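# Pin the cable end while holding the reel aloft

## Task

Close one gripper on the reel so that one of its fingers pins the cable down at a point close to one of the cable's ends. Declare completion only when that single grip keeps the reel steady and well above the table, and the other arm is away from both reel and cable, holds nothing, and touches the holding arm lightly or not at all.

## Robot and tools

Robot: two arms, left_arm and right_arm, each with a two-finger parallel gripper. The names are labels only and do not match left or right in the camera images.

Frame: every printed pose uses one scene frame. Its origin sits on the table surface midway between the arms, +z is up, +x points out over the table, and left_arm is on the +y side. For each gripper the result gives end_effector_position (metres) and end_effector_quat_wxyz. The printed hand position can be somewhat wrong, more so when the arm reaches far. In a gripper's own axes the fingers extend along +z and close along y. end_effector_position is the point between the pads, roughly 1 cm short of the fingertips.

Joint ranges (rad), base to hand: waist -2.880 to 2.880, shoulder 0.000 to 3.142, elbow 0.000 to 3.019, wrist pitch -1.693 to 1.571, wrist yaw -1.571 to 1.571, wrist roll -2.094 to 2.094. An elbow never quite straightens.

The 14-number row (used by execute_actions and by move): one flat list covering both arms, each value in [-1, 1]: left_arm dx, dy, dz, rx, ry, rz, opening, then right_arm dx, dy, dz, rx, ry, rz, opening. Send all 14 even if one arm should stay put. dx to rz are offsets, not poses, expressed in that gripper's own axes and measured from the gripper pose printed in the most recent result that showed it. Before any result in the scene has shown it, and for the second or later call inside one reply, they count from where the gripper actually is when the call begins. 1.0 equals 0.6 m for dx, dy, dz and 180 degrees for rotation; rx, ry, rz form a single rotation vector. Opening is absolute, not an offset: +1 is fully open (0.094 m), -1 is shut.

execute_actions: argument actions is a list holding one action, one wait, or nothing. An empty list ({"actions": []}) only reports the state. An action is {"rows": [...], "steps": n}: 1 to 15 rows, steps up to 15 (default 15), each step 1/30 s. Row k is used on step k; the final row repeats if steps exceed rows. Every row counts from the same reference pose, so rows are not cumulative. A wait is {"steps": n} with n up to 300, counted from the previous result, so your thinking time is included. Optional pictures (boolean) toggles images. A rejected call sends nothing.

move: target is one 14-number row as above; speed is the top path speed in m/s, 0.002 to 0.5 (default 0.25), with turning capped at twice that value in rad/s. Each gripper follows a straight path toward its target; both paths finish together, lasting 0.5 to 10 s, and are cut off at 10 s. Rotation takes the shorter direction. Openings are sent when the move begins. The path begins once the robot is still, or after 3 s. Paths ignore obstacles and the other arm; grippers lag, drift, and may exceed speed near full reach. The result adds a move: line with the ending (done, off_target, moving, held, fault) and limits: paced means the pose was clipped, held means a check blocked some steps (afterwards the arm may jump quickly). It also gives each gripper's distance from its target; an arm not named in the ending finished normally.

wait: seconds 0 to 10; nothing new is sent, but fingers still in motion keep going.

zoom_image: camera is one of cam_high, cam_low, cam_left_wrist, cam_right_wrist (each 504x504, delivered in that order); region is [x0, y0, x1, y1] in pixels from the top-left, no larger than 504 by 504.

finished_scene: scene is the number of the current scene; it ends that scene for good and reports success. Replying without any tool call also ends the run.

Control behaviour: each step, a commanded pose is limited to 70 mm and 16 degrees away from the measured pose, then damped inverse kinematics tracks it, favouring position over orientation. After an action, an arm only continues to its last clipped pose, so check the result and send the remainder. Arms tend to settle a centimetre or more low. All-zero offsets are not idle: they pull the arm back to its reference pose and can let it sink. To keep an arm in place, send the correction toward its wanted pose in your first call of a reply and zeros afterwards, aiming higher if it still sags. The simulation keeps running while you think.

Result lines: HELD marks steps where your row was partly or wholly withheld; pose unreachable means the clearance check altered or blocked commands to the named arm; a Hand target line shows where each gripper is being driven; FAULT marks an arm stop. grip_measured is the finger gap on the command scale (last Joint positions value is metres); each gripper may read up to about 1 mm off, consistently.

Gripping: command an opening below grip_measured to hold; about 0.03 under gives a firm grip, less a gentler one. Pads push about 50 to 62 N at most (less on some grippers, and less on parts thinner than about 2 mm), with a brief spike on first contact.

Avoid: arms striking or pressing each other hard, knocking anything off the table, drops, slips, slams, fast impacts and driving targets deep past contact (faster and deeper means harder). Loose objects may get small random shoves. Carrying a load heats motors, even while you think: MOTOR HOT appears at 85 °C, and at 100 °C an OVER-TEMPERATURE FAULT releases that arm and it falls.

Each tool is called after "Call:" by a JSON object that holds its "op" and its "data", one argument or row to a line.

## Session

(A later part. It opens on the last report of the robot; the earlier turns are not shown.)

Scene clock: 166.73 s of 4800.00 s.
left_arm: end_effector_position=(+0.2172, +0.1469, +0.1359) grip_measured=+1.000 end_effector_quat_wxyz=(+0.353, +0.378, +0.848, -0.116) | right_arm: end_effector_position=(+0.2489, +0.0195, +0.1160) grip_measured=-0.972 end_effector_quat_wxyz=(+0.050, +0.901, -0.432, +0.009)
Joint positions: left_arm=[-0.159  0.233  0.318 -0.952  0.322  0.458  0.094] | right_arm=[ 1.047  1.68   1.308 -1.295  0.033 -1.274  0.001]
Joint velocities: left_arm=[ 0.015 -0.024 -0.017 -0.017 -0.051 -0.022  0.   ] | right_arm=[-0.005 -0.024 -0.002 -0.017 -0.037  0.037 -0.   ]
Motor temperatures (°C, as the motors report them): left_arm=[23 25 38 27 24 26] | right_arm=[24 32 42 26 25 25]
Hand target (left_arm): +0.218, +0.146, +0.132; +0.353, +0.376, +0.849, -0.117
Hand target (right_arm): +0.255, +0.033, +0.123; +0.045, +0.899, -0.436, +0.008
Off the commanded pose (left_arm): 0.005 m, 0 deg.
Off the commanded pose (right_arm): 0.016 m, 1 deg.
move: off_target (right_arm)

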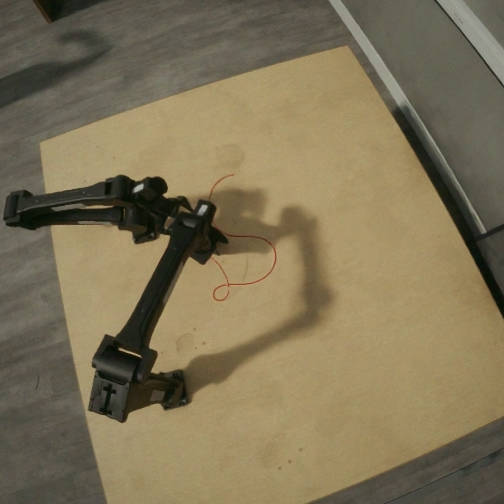

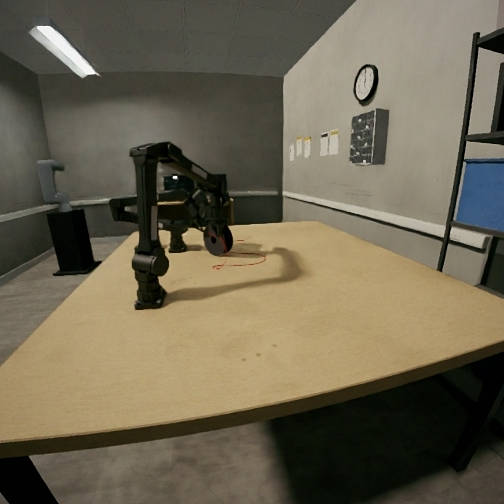

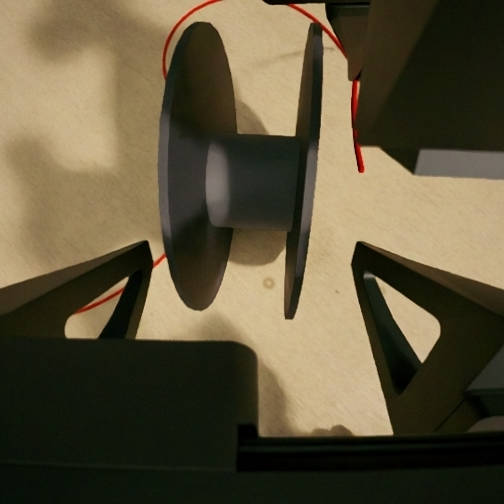

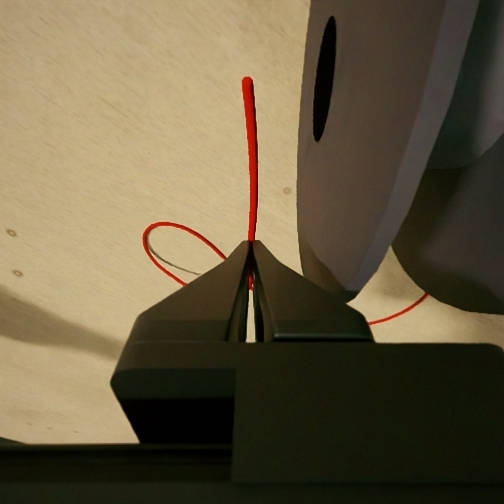

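Call:
{"op": "move", "data": {
  "target": [0,-0.012,0.08,0,0,0,1, -0.02,-0.028,0,0,0,0,-1],
  "speed": 0.05
}}

Scene clock: 173.47 s of 4800.00 s.
left_arm: end_effector_position=(+0.2406, +0.1207, +0.1183) grip_measured=+1.000 end_effector_quat_wxyz=(+0.371, +0.374, +0.842, -0.116) | right_arm: end_effector_position=(+0.2513, +0.0158, +0.1019) grip_measured=-0.973 end_effector_quat_wxyz=(+0.069, +0.898, -0.434, +0.010)
Joint positions: left_arm=[-0.315  0.361  0.265 -0.7    0.215  0.33   0.094] | right_arm=[ 1.041  1.713  1.308 -1.299  0.041 -1.273  0.001]
Joint velocities: left_arm=[-0.015 -0.005 -0.017  0.017 -0.007 -0.051  0.   ] | right_arm=[-0.015 -0.005 -0.012 -0.017 -0.022  0.051  0.   ]
Motor temperatures (°C, as the motors report them): left_arm=[23 25 39 27 24 26] | right_arm=[24 32 43 26 25 25]
Hand target (left_arm): +0.236, +0.121, +0.102; +0.353, +0.379, +0.848, -0.115
Hand target (right_arm): +0.254, +0.038, +0.115; +0.050, +0.901, -0.432, +0.009
Off the commanded pose (left_arm): 0.018 m, 2 deg.
Off the commanded pose (right_arm): 0.027 m, 2 deg.
move: off_target (left_arm, right_arm)

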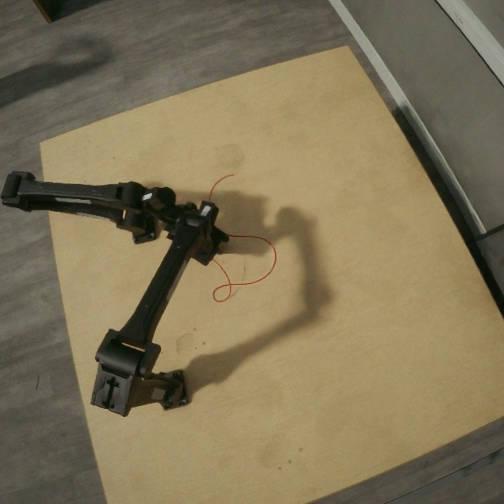

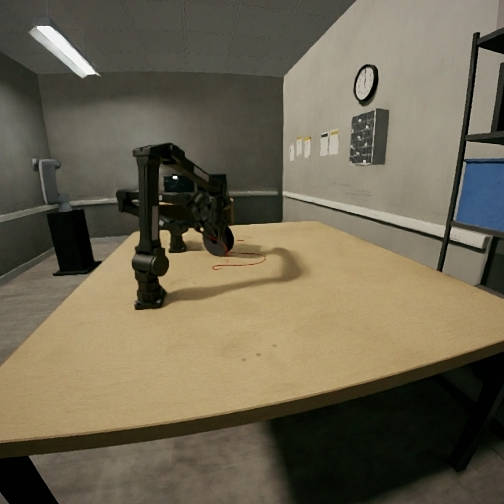

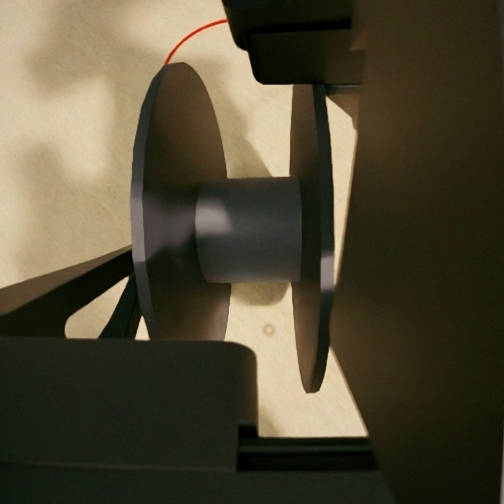

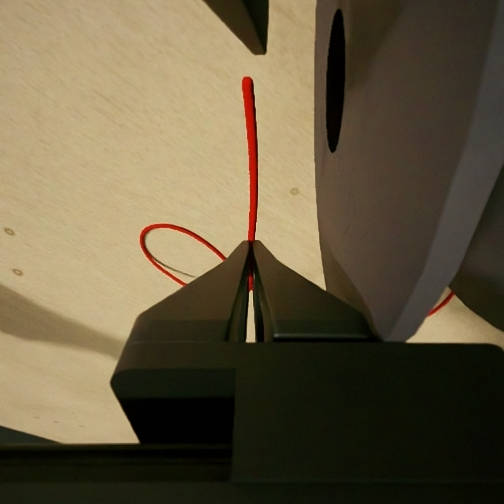

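Call:
{"op": "move", "data": {
  "target": [0,0,0,0,0,0,1, 0.04,0,-0.02,0,-0.15,0,-1],
  "speed": 0.05
}}

Scene clock: 186.57 s of 4800.00 s.
left_arm: end_effector_position=(+0.2417, +0.1201, +0.1203) grip_measured=+1.000 end_effector_quat_wxyz=(+0.375, +0.371, +0.841, -0.117) | right_arm: end_effector_position=(+0.2630, +0.0008, +0.1144) grip_measured=-0.973 end_effector_quat_wxyz=(-0.024, +0.873, -0.443, -0.205)
Joint positions: left_arm=[-0.315  0.358  0.265 -0.692  0.216  0.324  0.094] | right_arm=[ 0.837  1.666  1.246 -1.249 -0.405 -1.462  0.001]
Joint velocities: left_arm=[ 0.005 -0.005  0.017 -0.007  0.007  0.037  0.   ] | right_arm=[-0.015  0.015 -0.002  0.002  0.007  0.037 -0.   ]
Motor temperatures (°C, as the motors report them): left_arm=[23 25 39 27 24 26] | right_arm=[24 33 42 26 25 25]
Hand target (left_arm): +0.241, +0.121, +0.118; +0.371, +0.374, +0.842, -0.116
Hand target (right_arm): +0.265, -0.000, +0.115; -0.035, +0.875, -0.438, -0.204
Off the commanded pose (left_arm): 0.002 m, 1 deg.
Off the commanded pose (right_arm): 0.005 m, 2 deg.
After step 180, 2.17 s passed at rest.
move: done

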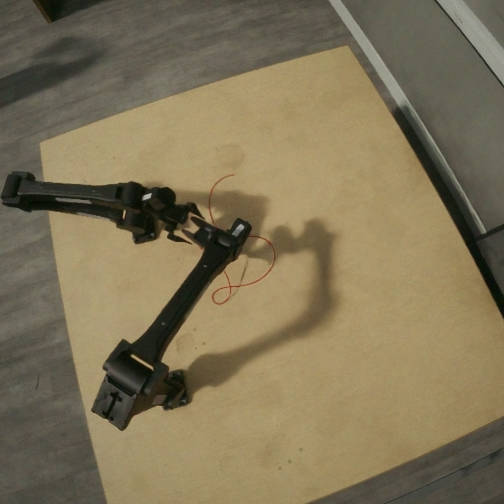

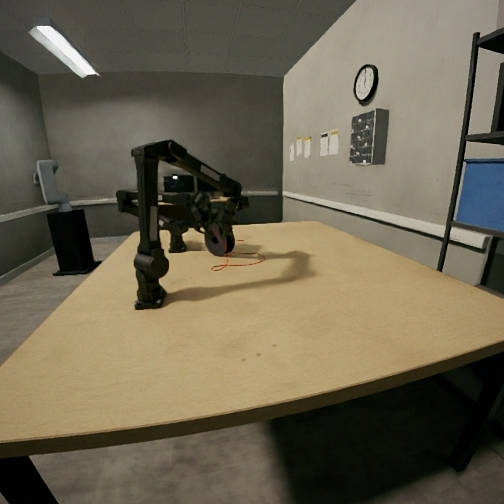

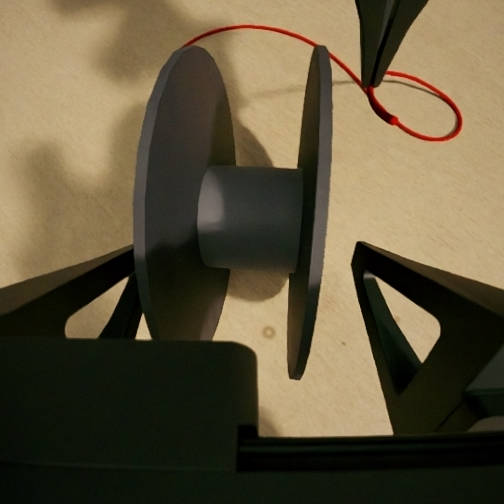

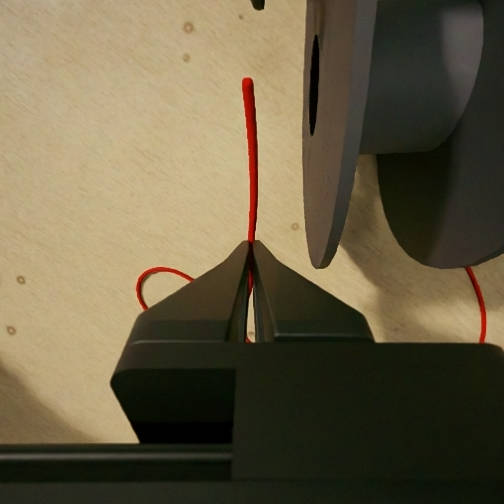

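Now shift the cable toward the flange and push it forward into the gap.

Call:
{"op": "move", "data": {
  "target": [0,0,0,0,0,0,1, 0,-0.035,0,0,0,0,-1],
  "speed": 0.04
}}

Call:
{"op": "move", "data": {
  "target": [0,0,0,0,0,0,1, -0.11,0,0.03,0,0,0,-1],
  "speed": 0.04
}}

Scene clock: 192.80 s of 4800.00 s.
left_arm: end_effector_position=(+0.2417, +0.1201, +0.1203) grip_measured=+1.000 end_effector_quat_wxyz=(+0.375, +0.371, +0.841, -0.117) | right_arm: end_effector_position=(+0.2650, +0.0027, +0.1035) grip_measured=-0.973 end_effector_quat_wxyz=(-0.013, +0.871, -0.444, -0.209)
Joint positions: left_arm=[-0.315  0.358  0.265 -0.692  0.216  0.324  0.094] | right_arm=[ 0.837  1.698  1.255 -1.249 -0.405 -1.464  0.001]
Joint velocities: left_arm=[ 0.005  0.015  0.002  0.002 -0.022  0.007  0.   ] | right_arm=[-0.005 -0.005  0.007 -0.007  0.007 -0.022 -0.001]
Motor temperatures (°C, as the motors report them): left_arm=[23 25 40 27 24 26] | right_arm=[24 33 41 26 25 25]
Hand target (left_arm): +0.242, +0.120, +0.120; +0.375, +0.371, +0.841, -0.117
Hand target (right_arm): +0.279, +0.013, +0.112; -0.024, +0.873, -0.443, -0.205
Off the commanded pose (left_arm): 0.000 m, 0 deg.
Off the commanded pose (right_arm): 0.020 m, 1 deg.
move: off_target (right_arm)

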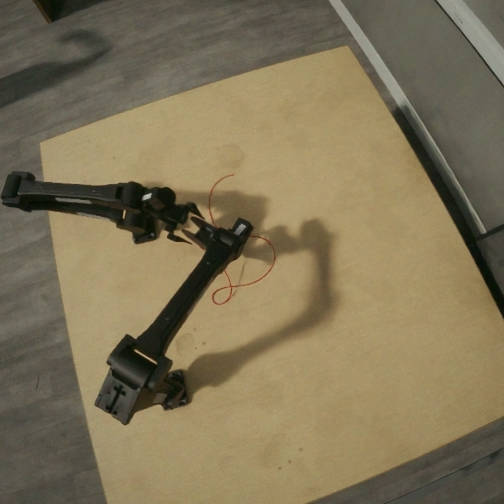

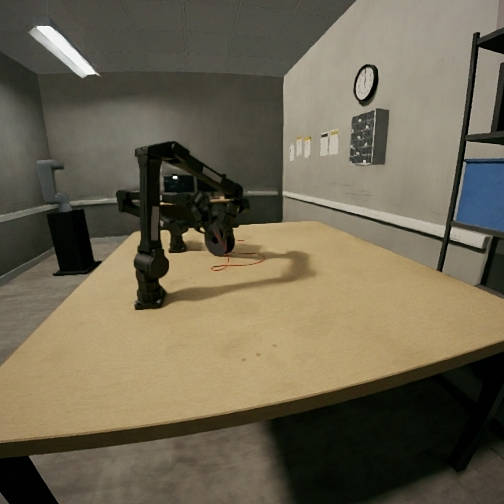

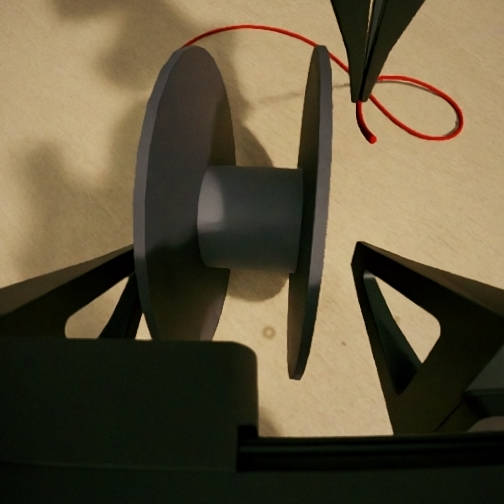

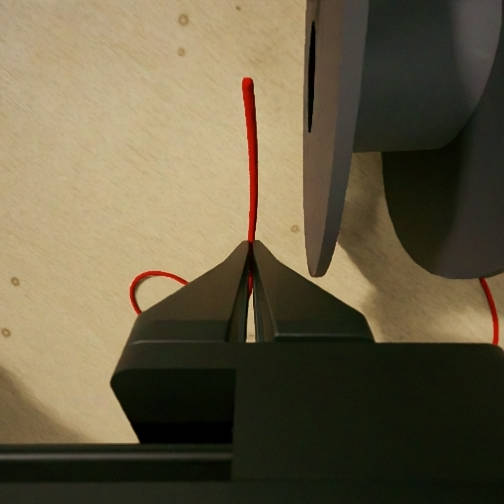

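Scene clock: 194.73 s of 4800.00 s.
left_arm: end_effector_position=(+0.2417, +0.1201, +0.1203) grip_measured=+1.000 end_effector_quat_wxyz=(+0.375, +0.368, +0.843, -0.119) | right_arm: end_effector_position=(+0.2251, +0.0331, +0.1036) grip_measured=-0.973 end_effector_quat_wxyz=(+0.007, +0.868, -0.450, -0.210)
Joint positions: left_arm=[-0.315  0.358  0.265 -0.692  0.216  0.316  0.094] | right_arm=[ 0.945  1.698  1.255 -1.241 -0.409 -1.338  0.001]
Joint velocities: left_arm=[ 0.005 -0.005 -0.002  0.002 -0.037  0.007  0.   ] | right_arm=[-0.005  0.005 -0.007 -0.012  0.051 -0.022  0.   ]
Motor temperatures (°C, as the motors report them): left_arm=[23 25 40 27 24 26] | right_arm=[24 33 41 26 25 25]
Hand target (left_arm): +0.242, +0.120, +0.120; +0.375, +0.371, +0.841, -0.117
Hand target (right_arm): +0.224, +0.055, +0.112; -0.012, +0.872, -0.444, -0.207
Off the commanded pose (left_arm): 0.000 m, 0 deg.
Off the commanded pose (right_arm): 0.025 m, 2 deg.
move: off_target (right_arm)

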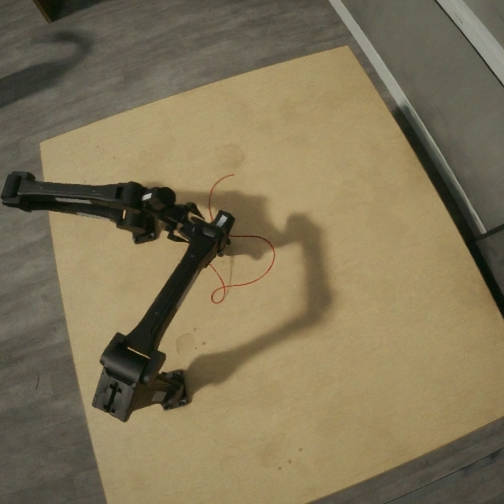

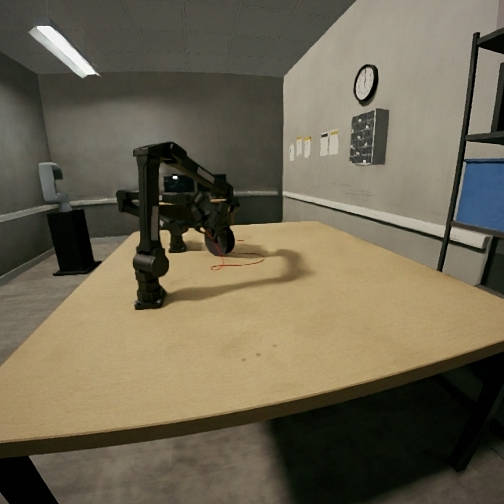

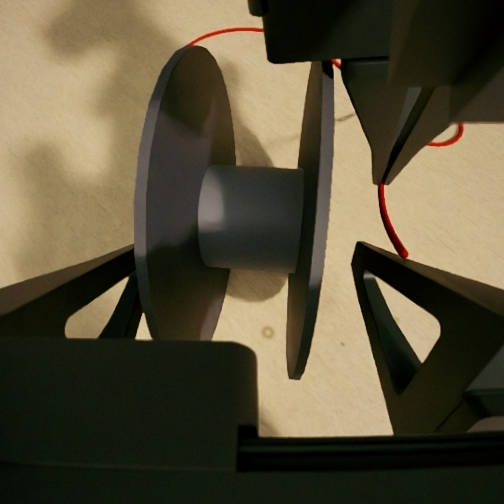

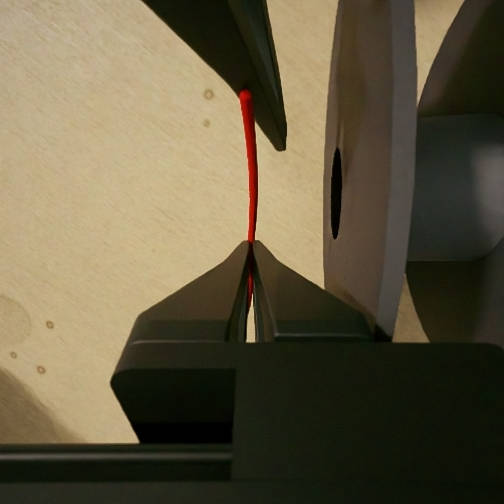

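Call:
{"op": "move", "data": {
  "target": [0,0,0,0,0,0,1, 0.07,-0.08,-0.03,0,0,0,-1],
  "speed": 0.05
}}

Scene clock: 206.07 s of 4800.00 s.
left_arm: end_effector_position=(+0.2417, +0.1201, +0.1203) grip_measured=+1.000 end_effector_quat_wxyz=(+0.375, +0.367, +0.843, -0.119) | right_arm: end_effector_position=(+0.2766, +0.0172, +0.0919) grip_measured=-0.973 end_effector_quat_wxyz=(+0.012, +0.864, -0.455, -0.215)
Joint positions: left_arm=[-0.315  0.358  0.265 -0.692  0.216  0.314  0.094] | right_arm=[ 0.843  1.782  1.333 -1.289 -0.402 -1.439  0.001]
Joint velocities: left_arm=[-0.015 -0.005  0.002  0.002 -0.081  0.037  0.   ] | right_arm=[ 0.005 -0.005 -0.017 -0.007  0.022 -0.007 -0.001]
Motor temperatures (°C, as the motors report them): left_arm=[23 25 41 27 24 26] | right_arm=[24 33 41 26 26 25]
Hand target (left_arm): +0.242, +0.120, +0.120; +0.375, +0.368, +0.842, -0.119
Hand target (right_arm): +0.290, +0.026, +0.097; +0.006, +0.867, -0.450, -0.212
Off the commanded pose (left_arm): 0.000 m, 0 deg.
Off the commanded pose (right_arm): 0.016 m, 1 deg.
After step 180, 3.67 s passed at rest.
move: off_target (right_arm)

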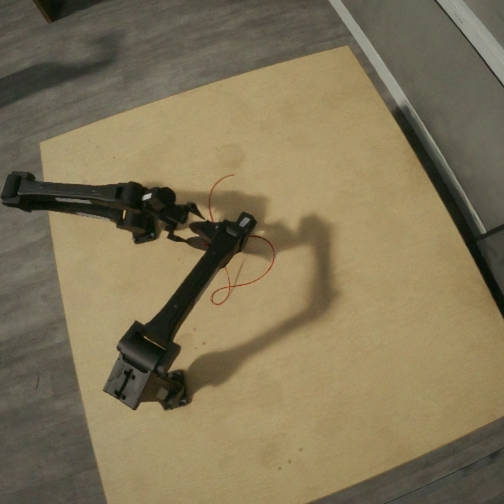

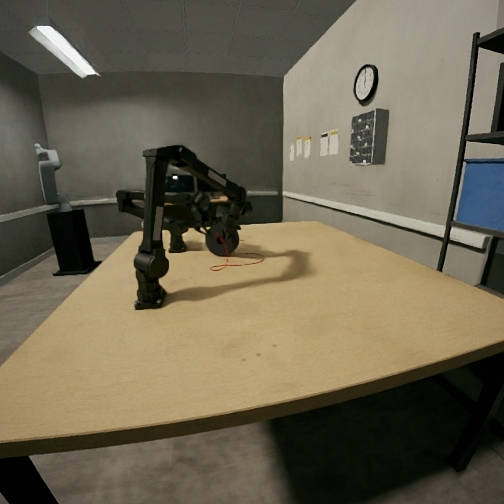

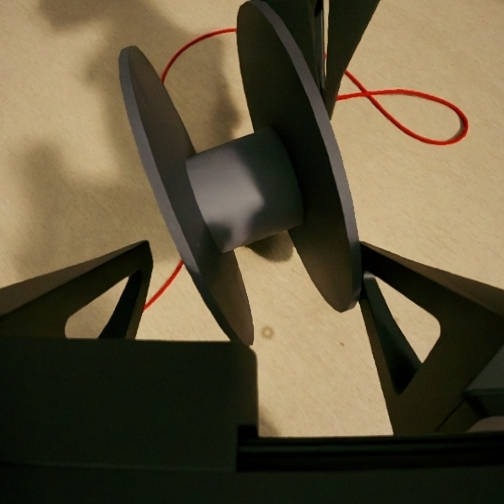

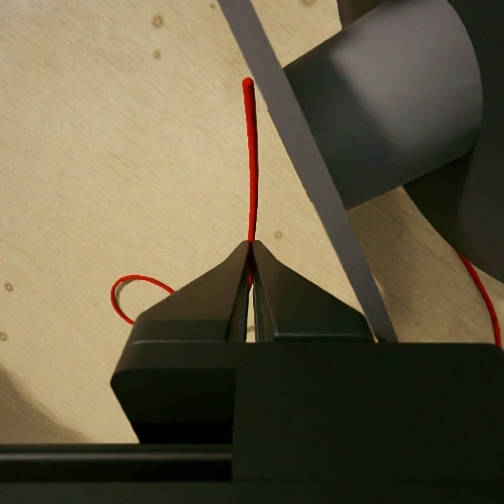

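Call:
{"op": "move", "data": {
  "target": [0,-0.03,-0.07,-0.078,0,-0.079,1, 0,0,0,0,0,0,-1],
  "speed": 0.05
}}

Scene clock: 222.40 s of 4800.00 s.
left_arm: end_effector_position=(+0.2049, +0.1340, +0.1205) grip_measured=+1.000 end_effector_quat_wxyz=(+0.386, +0.222, +0.894, -0.042) | right_arm: end_effector_position=(+0.2766, +0.0172, +0.0919) grip_measured=-0.973 end_effector_quat_wxyz=(+0.012, +0.864, -0.455, -0.215)
Joint positions: left_arm=[-0.844  0.201  0.265 -0.931 -0.411 -0.307  0.094] | right_arm=[ 0.843  1.782  1.333 -1.289 -0.402 -1.44   0.001]
Joint velocities: left_arm=[-0.005  0.005 -0.012  0.002 -0.037 -0.007  0.   ] | right_arm=[-0.015 -0.005  0.002 -0.007 -0.051  0.037  0.   ]
Motor temperatures (°C, as the motors report them): left_arm=[23 25 42 27 24 26] | right_arm=[24 34 42 26 25 25]
Hand target (left_arm): +0.208, +0.129, +0.147; +0.403, +0.213, +0.888, -0.058
Hand target (right_arm): +0.277, +0.017, +0.092; +0.012, +0.864, -0.455, -0.215
Off the commanded pose (left_arm): 0.028 m, 3 deg.
Off the commanded pose (right_arm): 0.000 m, 0 deg.
After step 180, 6.43 s passed at rest.
move: off_target (left_arm)

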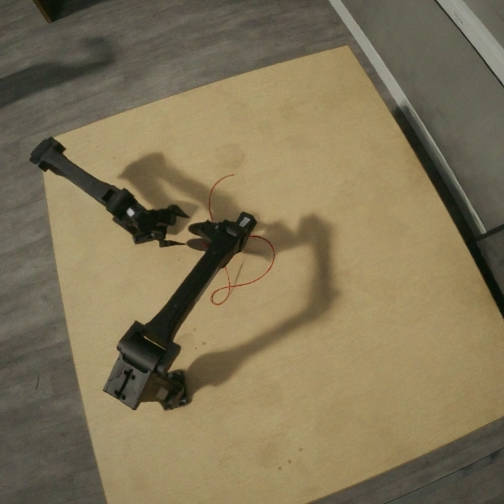

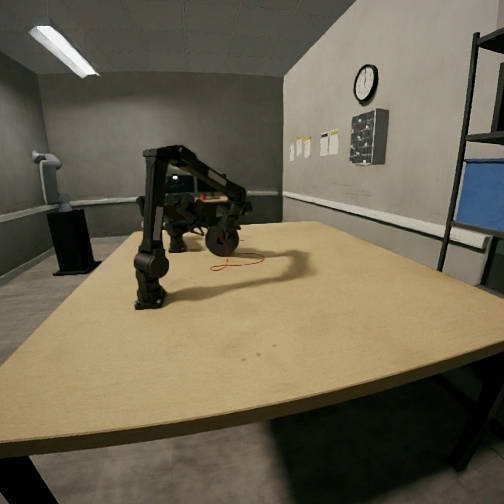

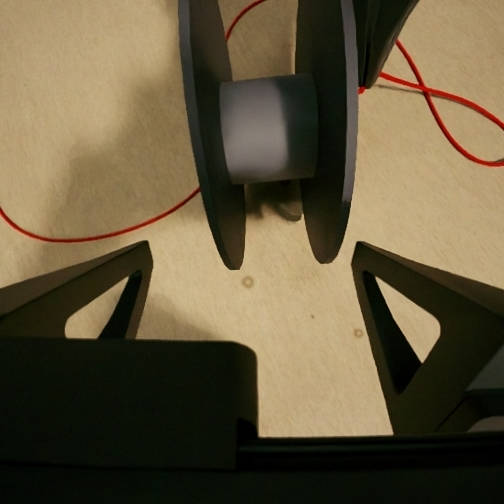

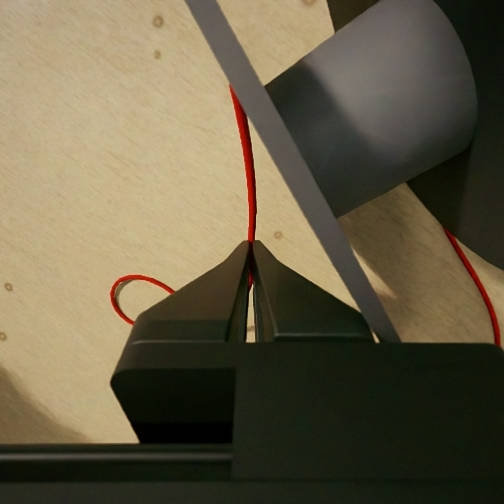

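Call:
{"op": "move", "data": {
  "target": [-0.09,-0.045,0.1,0,0,0,1, 0,0,0,0,0,0,-1],
  "speed": 0.05
}}

Scene clock: 229.63 s of 4800.00 s.
left_arm: end_effector_position=(+0.2477, +0.0929, +0.0845) grip_measured=+1.000 end_effector_quat_wxyz=(+0.360, +0.230, +0.904, -0.024) | right_arm: end_effector_position=(+0.2766, +0.0172, +0.0919) grip_measured=-0.973 end_effector_quat_wxyz=(+0.012, +0.864, -0.455, -0.215)
Joint positions: left_arm=[-0.773  0.649  0.265 -0.53  -0.364 -0.251  0.094] | right_arm=[ 0.843  1.782  1.333 -1.289 -0.402 -1.44   0.001]
Joint velocities: left_arm=[ 0.005  0.005 -0.007 -0.002  0.022  0.007  0.   ] | right_arm=[-0.005 -0.015 -0.022 -0.002 -0.051  0.007 -0.   ]
Motor temperatures (°C, as the motors report them): left_arm=[23 25 44 27 24 26] | right_arm=[24 34 41 26 25 25]
Hand target (left_arm): +0.263, +0.077, +0.116; +0.386, +0.222, +0.895, -0.043
Hand target (right_arm): +0.277, +0.017, +0.092; +0.012, +0.864, -0.455, -0.215
Off the commanded pose (left_arm): 0.039 m, 4 deg.
Off the commanded pose (right_arm): 0.000 m, 0 deg.
move: off_target (left_arm)

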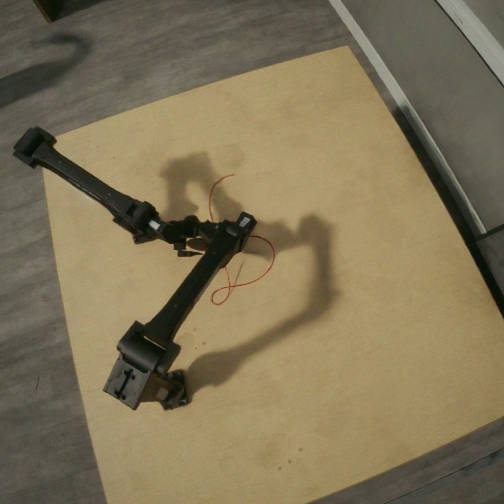

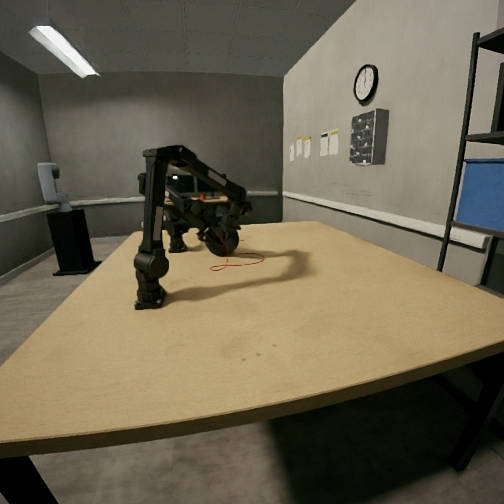

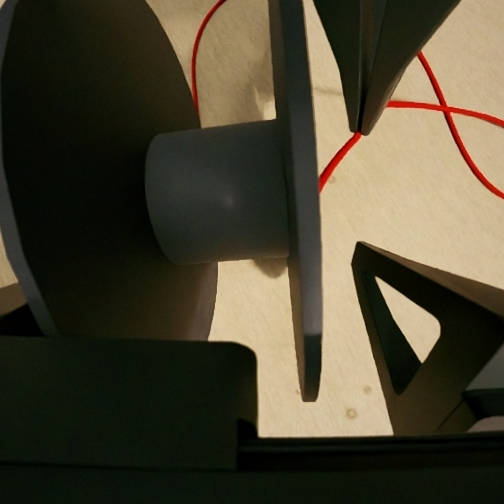

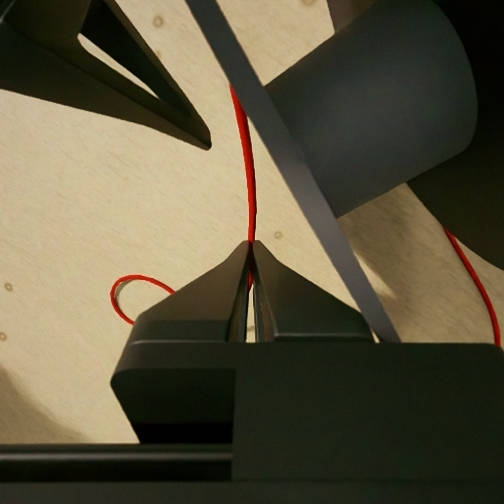

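Call:
{"op": "move", "data": {
  "target": [-0.09,0.01,0.01,0,0,0,1, 0,0,0,0,0,0,-1],
  "speed": 0.04
}}

Scene clock: 236.40 s of 4800.00 s.
left_arm: end_effector_position=(+0.2599, +0.0970, +0.0754) grip_measured=+1.000 end_effector_quat_wxyz=(+0.324, +0.247, +0.913, -0.004) | right_arm: end_effector_position=(+0.2860, +0.0097, +0.0919) grip_measured=-0.973 end_effector_quat_wxyz=(+0.010, +0.856, -0.469, -0.215)
Joint positions: left_arm=[-0.693  0.75   0.301 -0.529 -0.308 -0.172  0.094] | right_arm=[ 0.818  1.782  1.333 -1.289 -0.402 -1.431  0.001]
Joint velocities: left_arm=[-0.005 -0.015 -0.002 -0.002 -0.022  0.066  0.   ] | right_arm=[-0.024 -0.005  0.007 -0.002 -0.066  0.022 -0.   ]
Motor temperatures (°C, as the motors report them): left_arm=[23 25 47 27 24 26] | right_arm=[24 34 40 26 25 25]
Hand target (left_arm): +0.284, +0.078, +0.118; +0.360, +0.230, +0.904, -0.025
Hand target (right_arm): +0.277, +0.017, +0.092; +0.012, +0.864, -0.455, -0.215
Off the commanded pose (left_arm): 0.054 m, 5 deg.
Off the commanded pose (right_arm): 0.012 m, 2 deg.
move: off_target (left_arm, right_arm)

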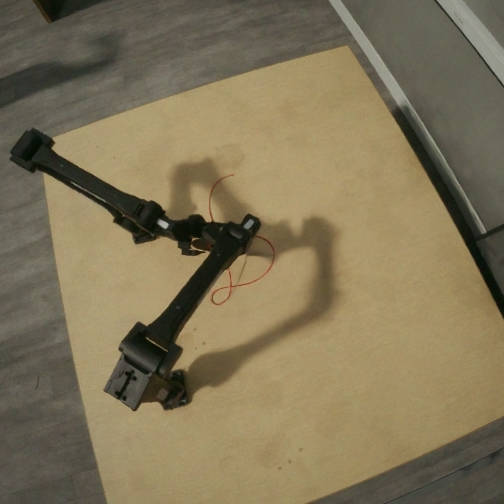

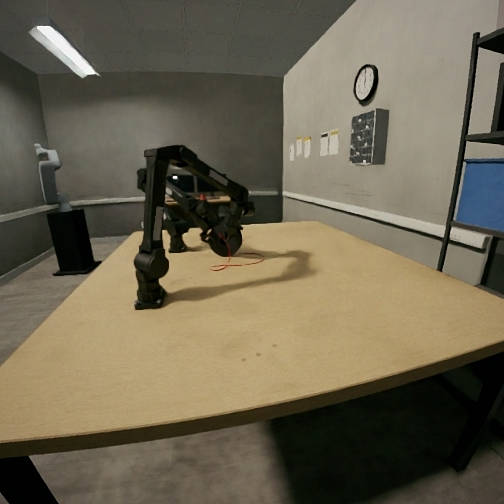

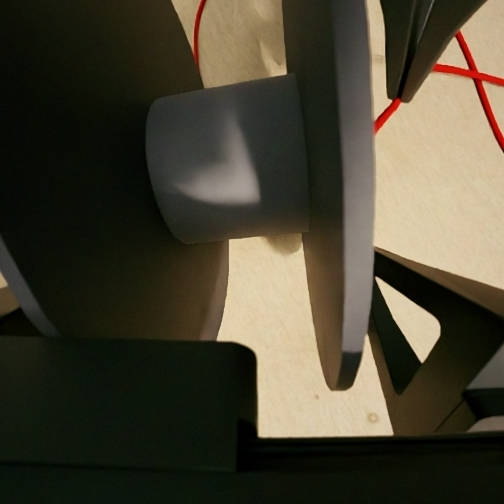

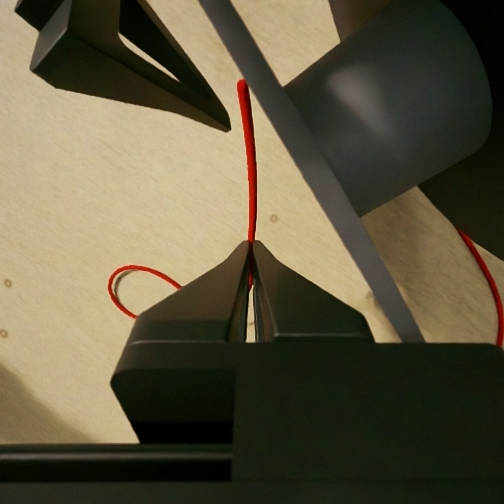

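Call:
{"op": "move", "data": {
  "target": [0,-0.03,0,0,0,0,1, -0.04,0.01,0.06,0,0,0,-1],
  "speed": 0.04
}}

Scene clock: 245.10 s of 4800.00 s.
left_arm: end_effector_position=(+0.2528, +0.0891, +0.0729) grip_measured=+1.000 end_effector_quat_wxyz=(+0.328, +0.234, +0.915, -0.000) | right_arm: end_effector_position=(+0.2849, +0.0171, +0.0874) grip_measured=-0.973 end_effector_quat_wxyz=(-0.008, +0.848, -0.488, -0.209)
Joint positions: left_arm=[-0.77   0.772  0.301 -0.529 -0.369 -0.262  0.094] | right_arm=[ 0.829  1.767  1.303 -1.22  -0.407 -1.367  0.001]
Joint velocities: left_arm=[-0.015 -0.005  0.002 -0.002 -0.007 -0.066  0.   ] | right_arm=[-0.005 -0.005  0.012 -0.012  0.022  0.022 -0.   ]
Motor temperatures (°C, as the motors report them): left_arm=[23 25 49 27 24 26] | right_arm=[24 34 39 26 25 25]
Hand target (left_arm): +0.252, +0.082, +0.073; +0.324, +0.248, +0.913, -0.004
Hand target (right_arm): +0.257, +0.030, +0.070; +0.011, +0.857, -0.470, -0.214
Off the commanded pose (left_arm): 0.008 m, 2 deg.
Off the commanded pose (right_arm): 0.037 m, 3 deg.
After step 180, 1.37 s passed at rest.
move: off_target (right_arm)

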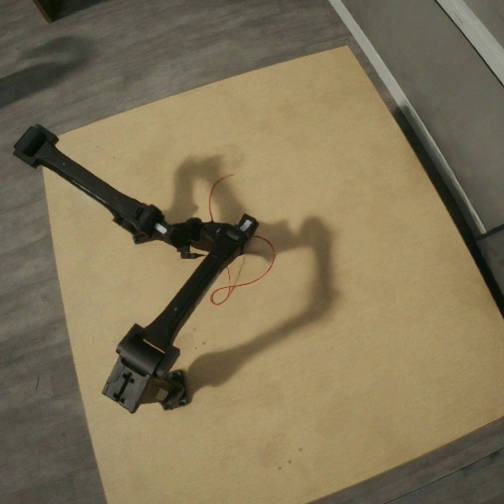

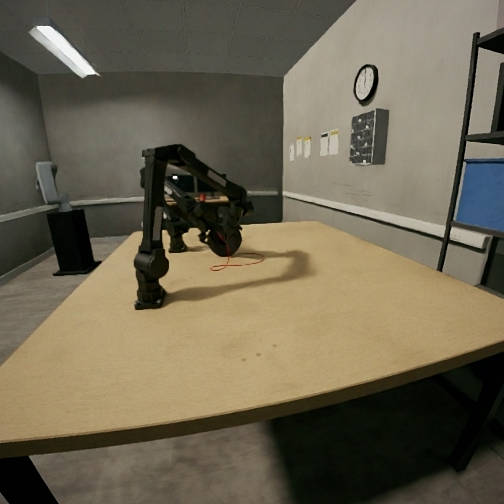

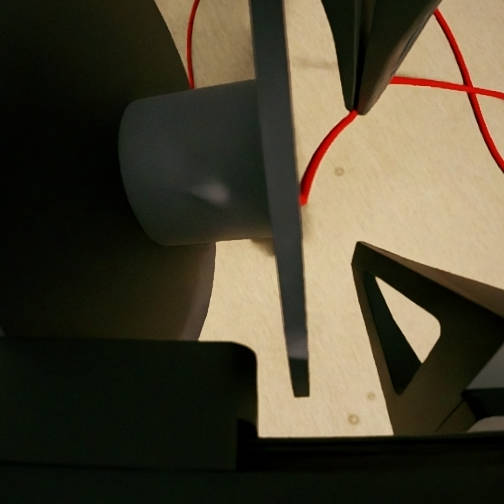

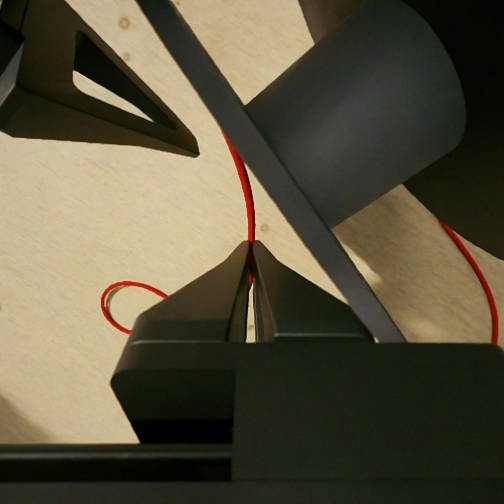

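Call:
{"op": "move", "data": {
  "target": [0,0,0,0,0,0,1, 0,0.03,0,0,0,-0.18,-1],
  "speed": 0.04
}}

Call:
{"op": "move", "data": {
  "target": [0,0,0,0,0,0,1, -0.06,0,0.05,0,0,0,-1],
  "speed": 0.04
}}

Scene clock: 259.57 s of 4800.00 s.
left_arm: end_effector_position=(+0.2524, +0.0895, +0.0725) grip_measured=+1.000 end_effector_quat_wxyz=(+0.328, +0.238, +0.914, +0.001) | right_arm: end_effector_position=(+0.2727, +0.0058, +0.0895) grip_measured=-0.973 end_effector_quat_wxyz=(-0.060, +0.947, -0.243, -0.201)
Joint positions: left_arm=[-0.771  0.771  0.3   -0.529 -0.37  -0.254  0.094] | right_arm=[ 0.83   1.731  1.258 -1.22  -0.407 -1.91   0.001]
Joint velocities: left_arm=[-0.024 -0.015  0.002 -0.017  0.022  0.022  0.   ] | right_arm=[-0.015 -0.015  0.002  0.012  0.022 -0.066  0.   ]
Motor temperatures (°C, as the motors report them): left_arm=[23 25 45 27 23 26] | right_arm=[24 35 38 26 25 25]
Hand target (left_arm): +0.253, +0.089, +0.073; +0.328, +0.234, +0.915, -0.000
Hand target (right_arm): +0.270, +0.007, +0.090; -0.066, +0.950, -0.232, -0.198
Off the commanded pose (left_arm): 0.001 m, 0 deg.
Off the commanded pose (right_arm): 0.004 m, 2 deg.
After step 180, 0.80 s passed at rest.
move: done

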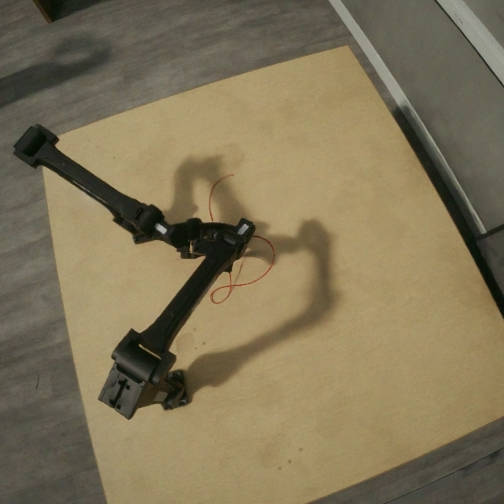

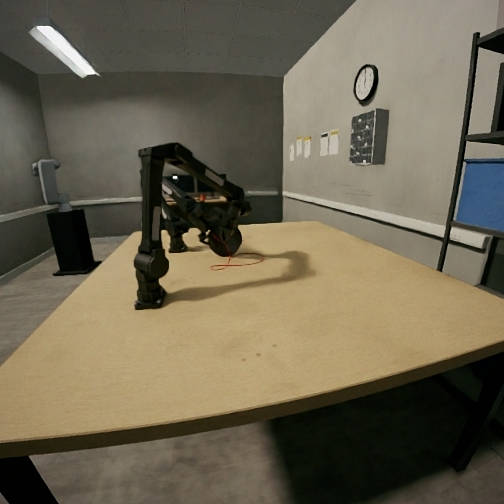

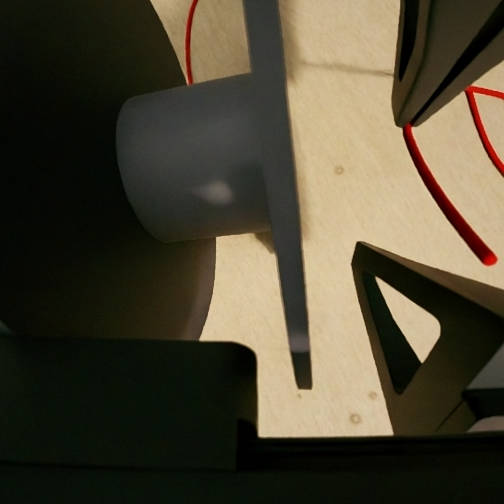

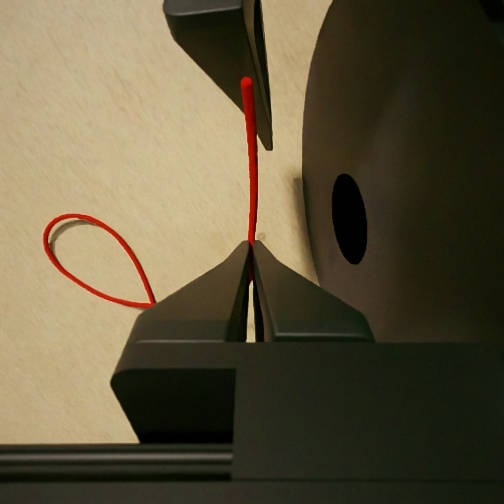

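Scene clock: 260.97 s of 4800.00 s.
left_arm: end_effector_position=(+0.2483, +0.0944, +0.0652) grip_measured=+1.000 end_effector_quat_wxyz=(+0.321, +0.240, +0.916, +0.007) | right_arm: end_effector_position=(+0.2647, +0.0081, +0.0801) grip_measured=-0.973 end_effector_quat_wxyz=(-0.066, +0.939, -0.273, -0.196)
Joint positions: left_arm=[-0.771  0.771  0.285 -0.534 -0.37  -0.254  0.094] | right_arm=[ 0.844  1.715  1.211 -1.152 -0.409 -1.824  0.001]
Joint velocities: left_arm=[-0.015 -0.015  0.007  0.002  0.007 -0.007  0.   ] | right_arm=[-0.005 -0.015 -0.017 -0.017 -0.007  0.022 -0.002]
Motor temperatures (°C, as the motors report them): left_arm=[23 25 45 27 24 26] | right_arm=[24 35 38 26 25 25]
Hand target (left_arm): +0.252, +0.090, +0.073; +0.328, +0.238, +0.914, +0.002
Hand target (right_arm): +0.234, +0.025, +0.076; -0.059, +0.947, -0.243, -0.200
Off the commanded pose (left_arm): 0.010 m, 1 deg.
Off the commanded pose (right_arm): 0.037 m, 4 deg.
move: off_target (right_arm)

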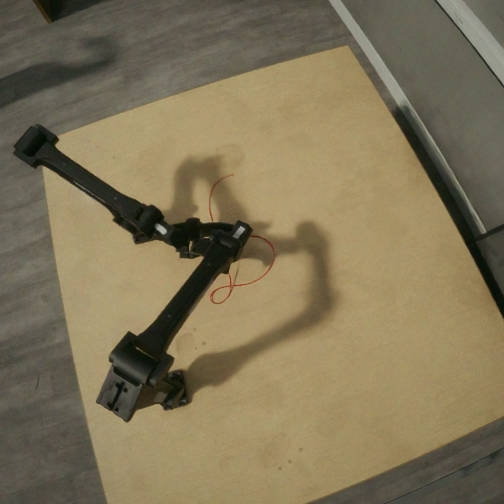

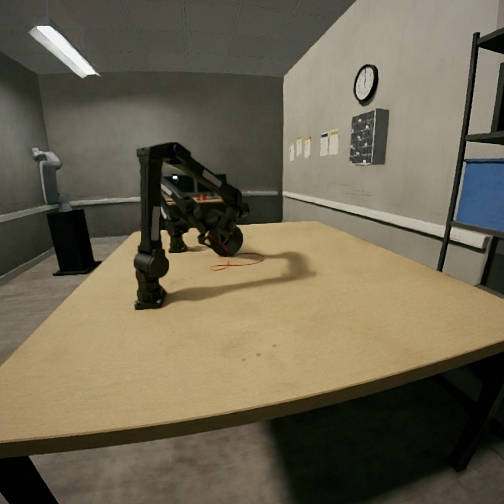

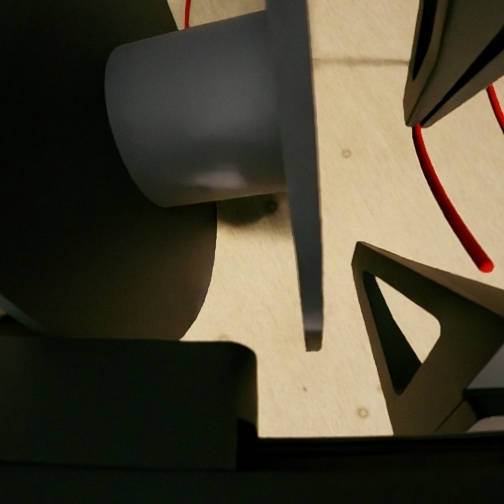

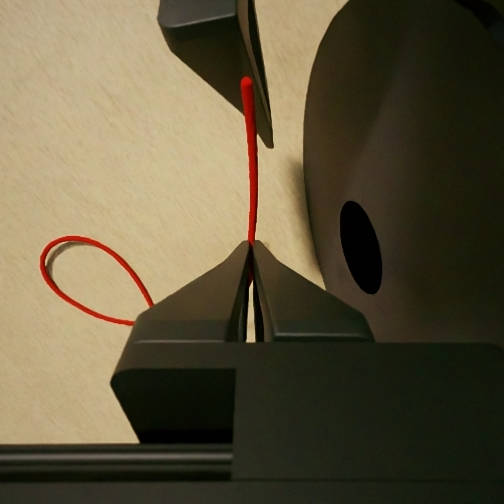

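Call:
{"op": "move", "data": {
  "target": [0,0,0,0,0,0,1, 0.08,-0.04,0,0,-0.11,0,-1],
  "speed": 0.05
}}

Scene clock: 276.27 s of 4800.00 s.
left_arm: end_effector_position=(+0.2478, +0.0950, +0.0644) grip_measured=+1.000 end_effector_quat_wxyz=(+0.320, +0.241, +0.916, +0.007) | right_arm: end_effector_position=(+0.3021, +0.0009, +0.0616) grip_measured=-0.973 end_effector_quat_wxyz=(-0.108, +0.890, -0.263, -0.357)
Joint positions: left_arm=[-0.771  0.77   0.283 -0.534 -0.37  -0.254  0.094] | right_arm=[ 0.69   1.922  1.349 -1.336 -0.699 -2.077  0.001]
Joint velocities: left_arm=[ 0.005 -0.015 -0.012 -0.012 -0.037  0.022  0.   ] | right_arm=[-0.015  0.005  0.002 -0.002  0.051 -0.022  0.   ]
Motor temperatures (°C, as the motors report them): left_arm=[23 25 44 27 24 26] | right_arm=[24 35 38 26 26 25]
Hand target (left_arm): +0.248, +0.094, +0.065; +0.321, +0.240, +0.916, +0.007
Hand target (right_arm): +0.315, +0.007, +0.064; -0.114, +0.891, -0.259, -0.356
Off the commanded pose (left_arm): 0.001 m, 0 deg.
Off the commanded pose (right_arm): 0.013 m, 1 deg.
joint sent to its limit (right arm) — the command would take joint 6 (wrist roll) past its lower limit, so that joint was sent only as far as its limit.
After step 180, 5.57 s passed at rest.
move: off_target (right_arm)

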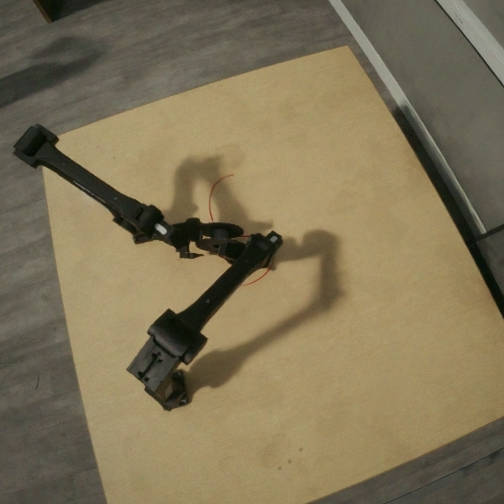

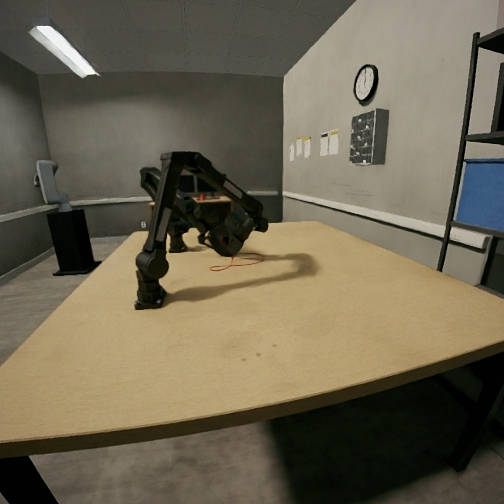

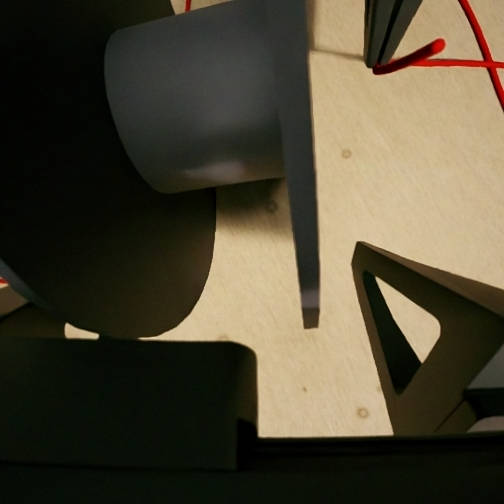

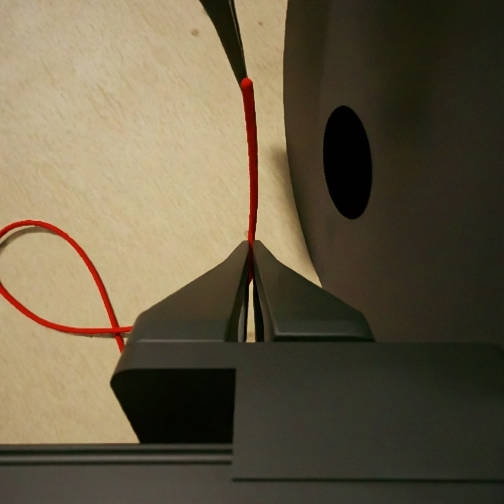

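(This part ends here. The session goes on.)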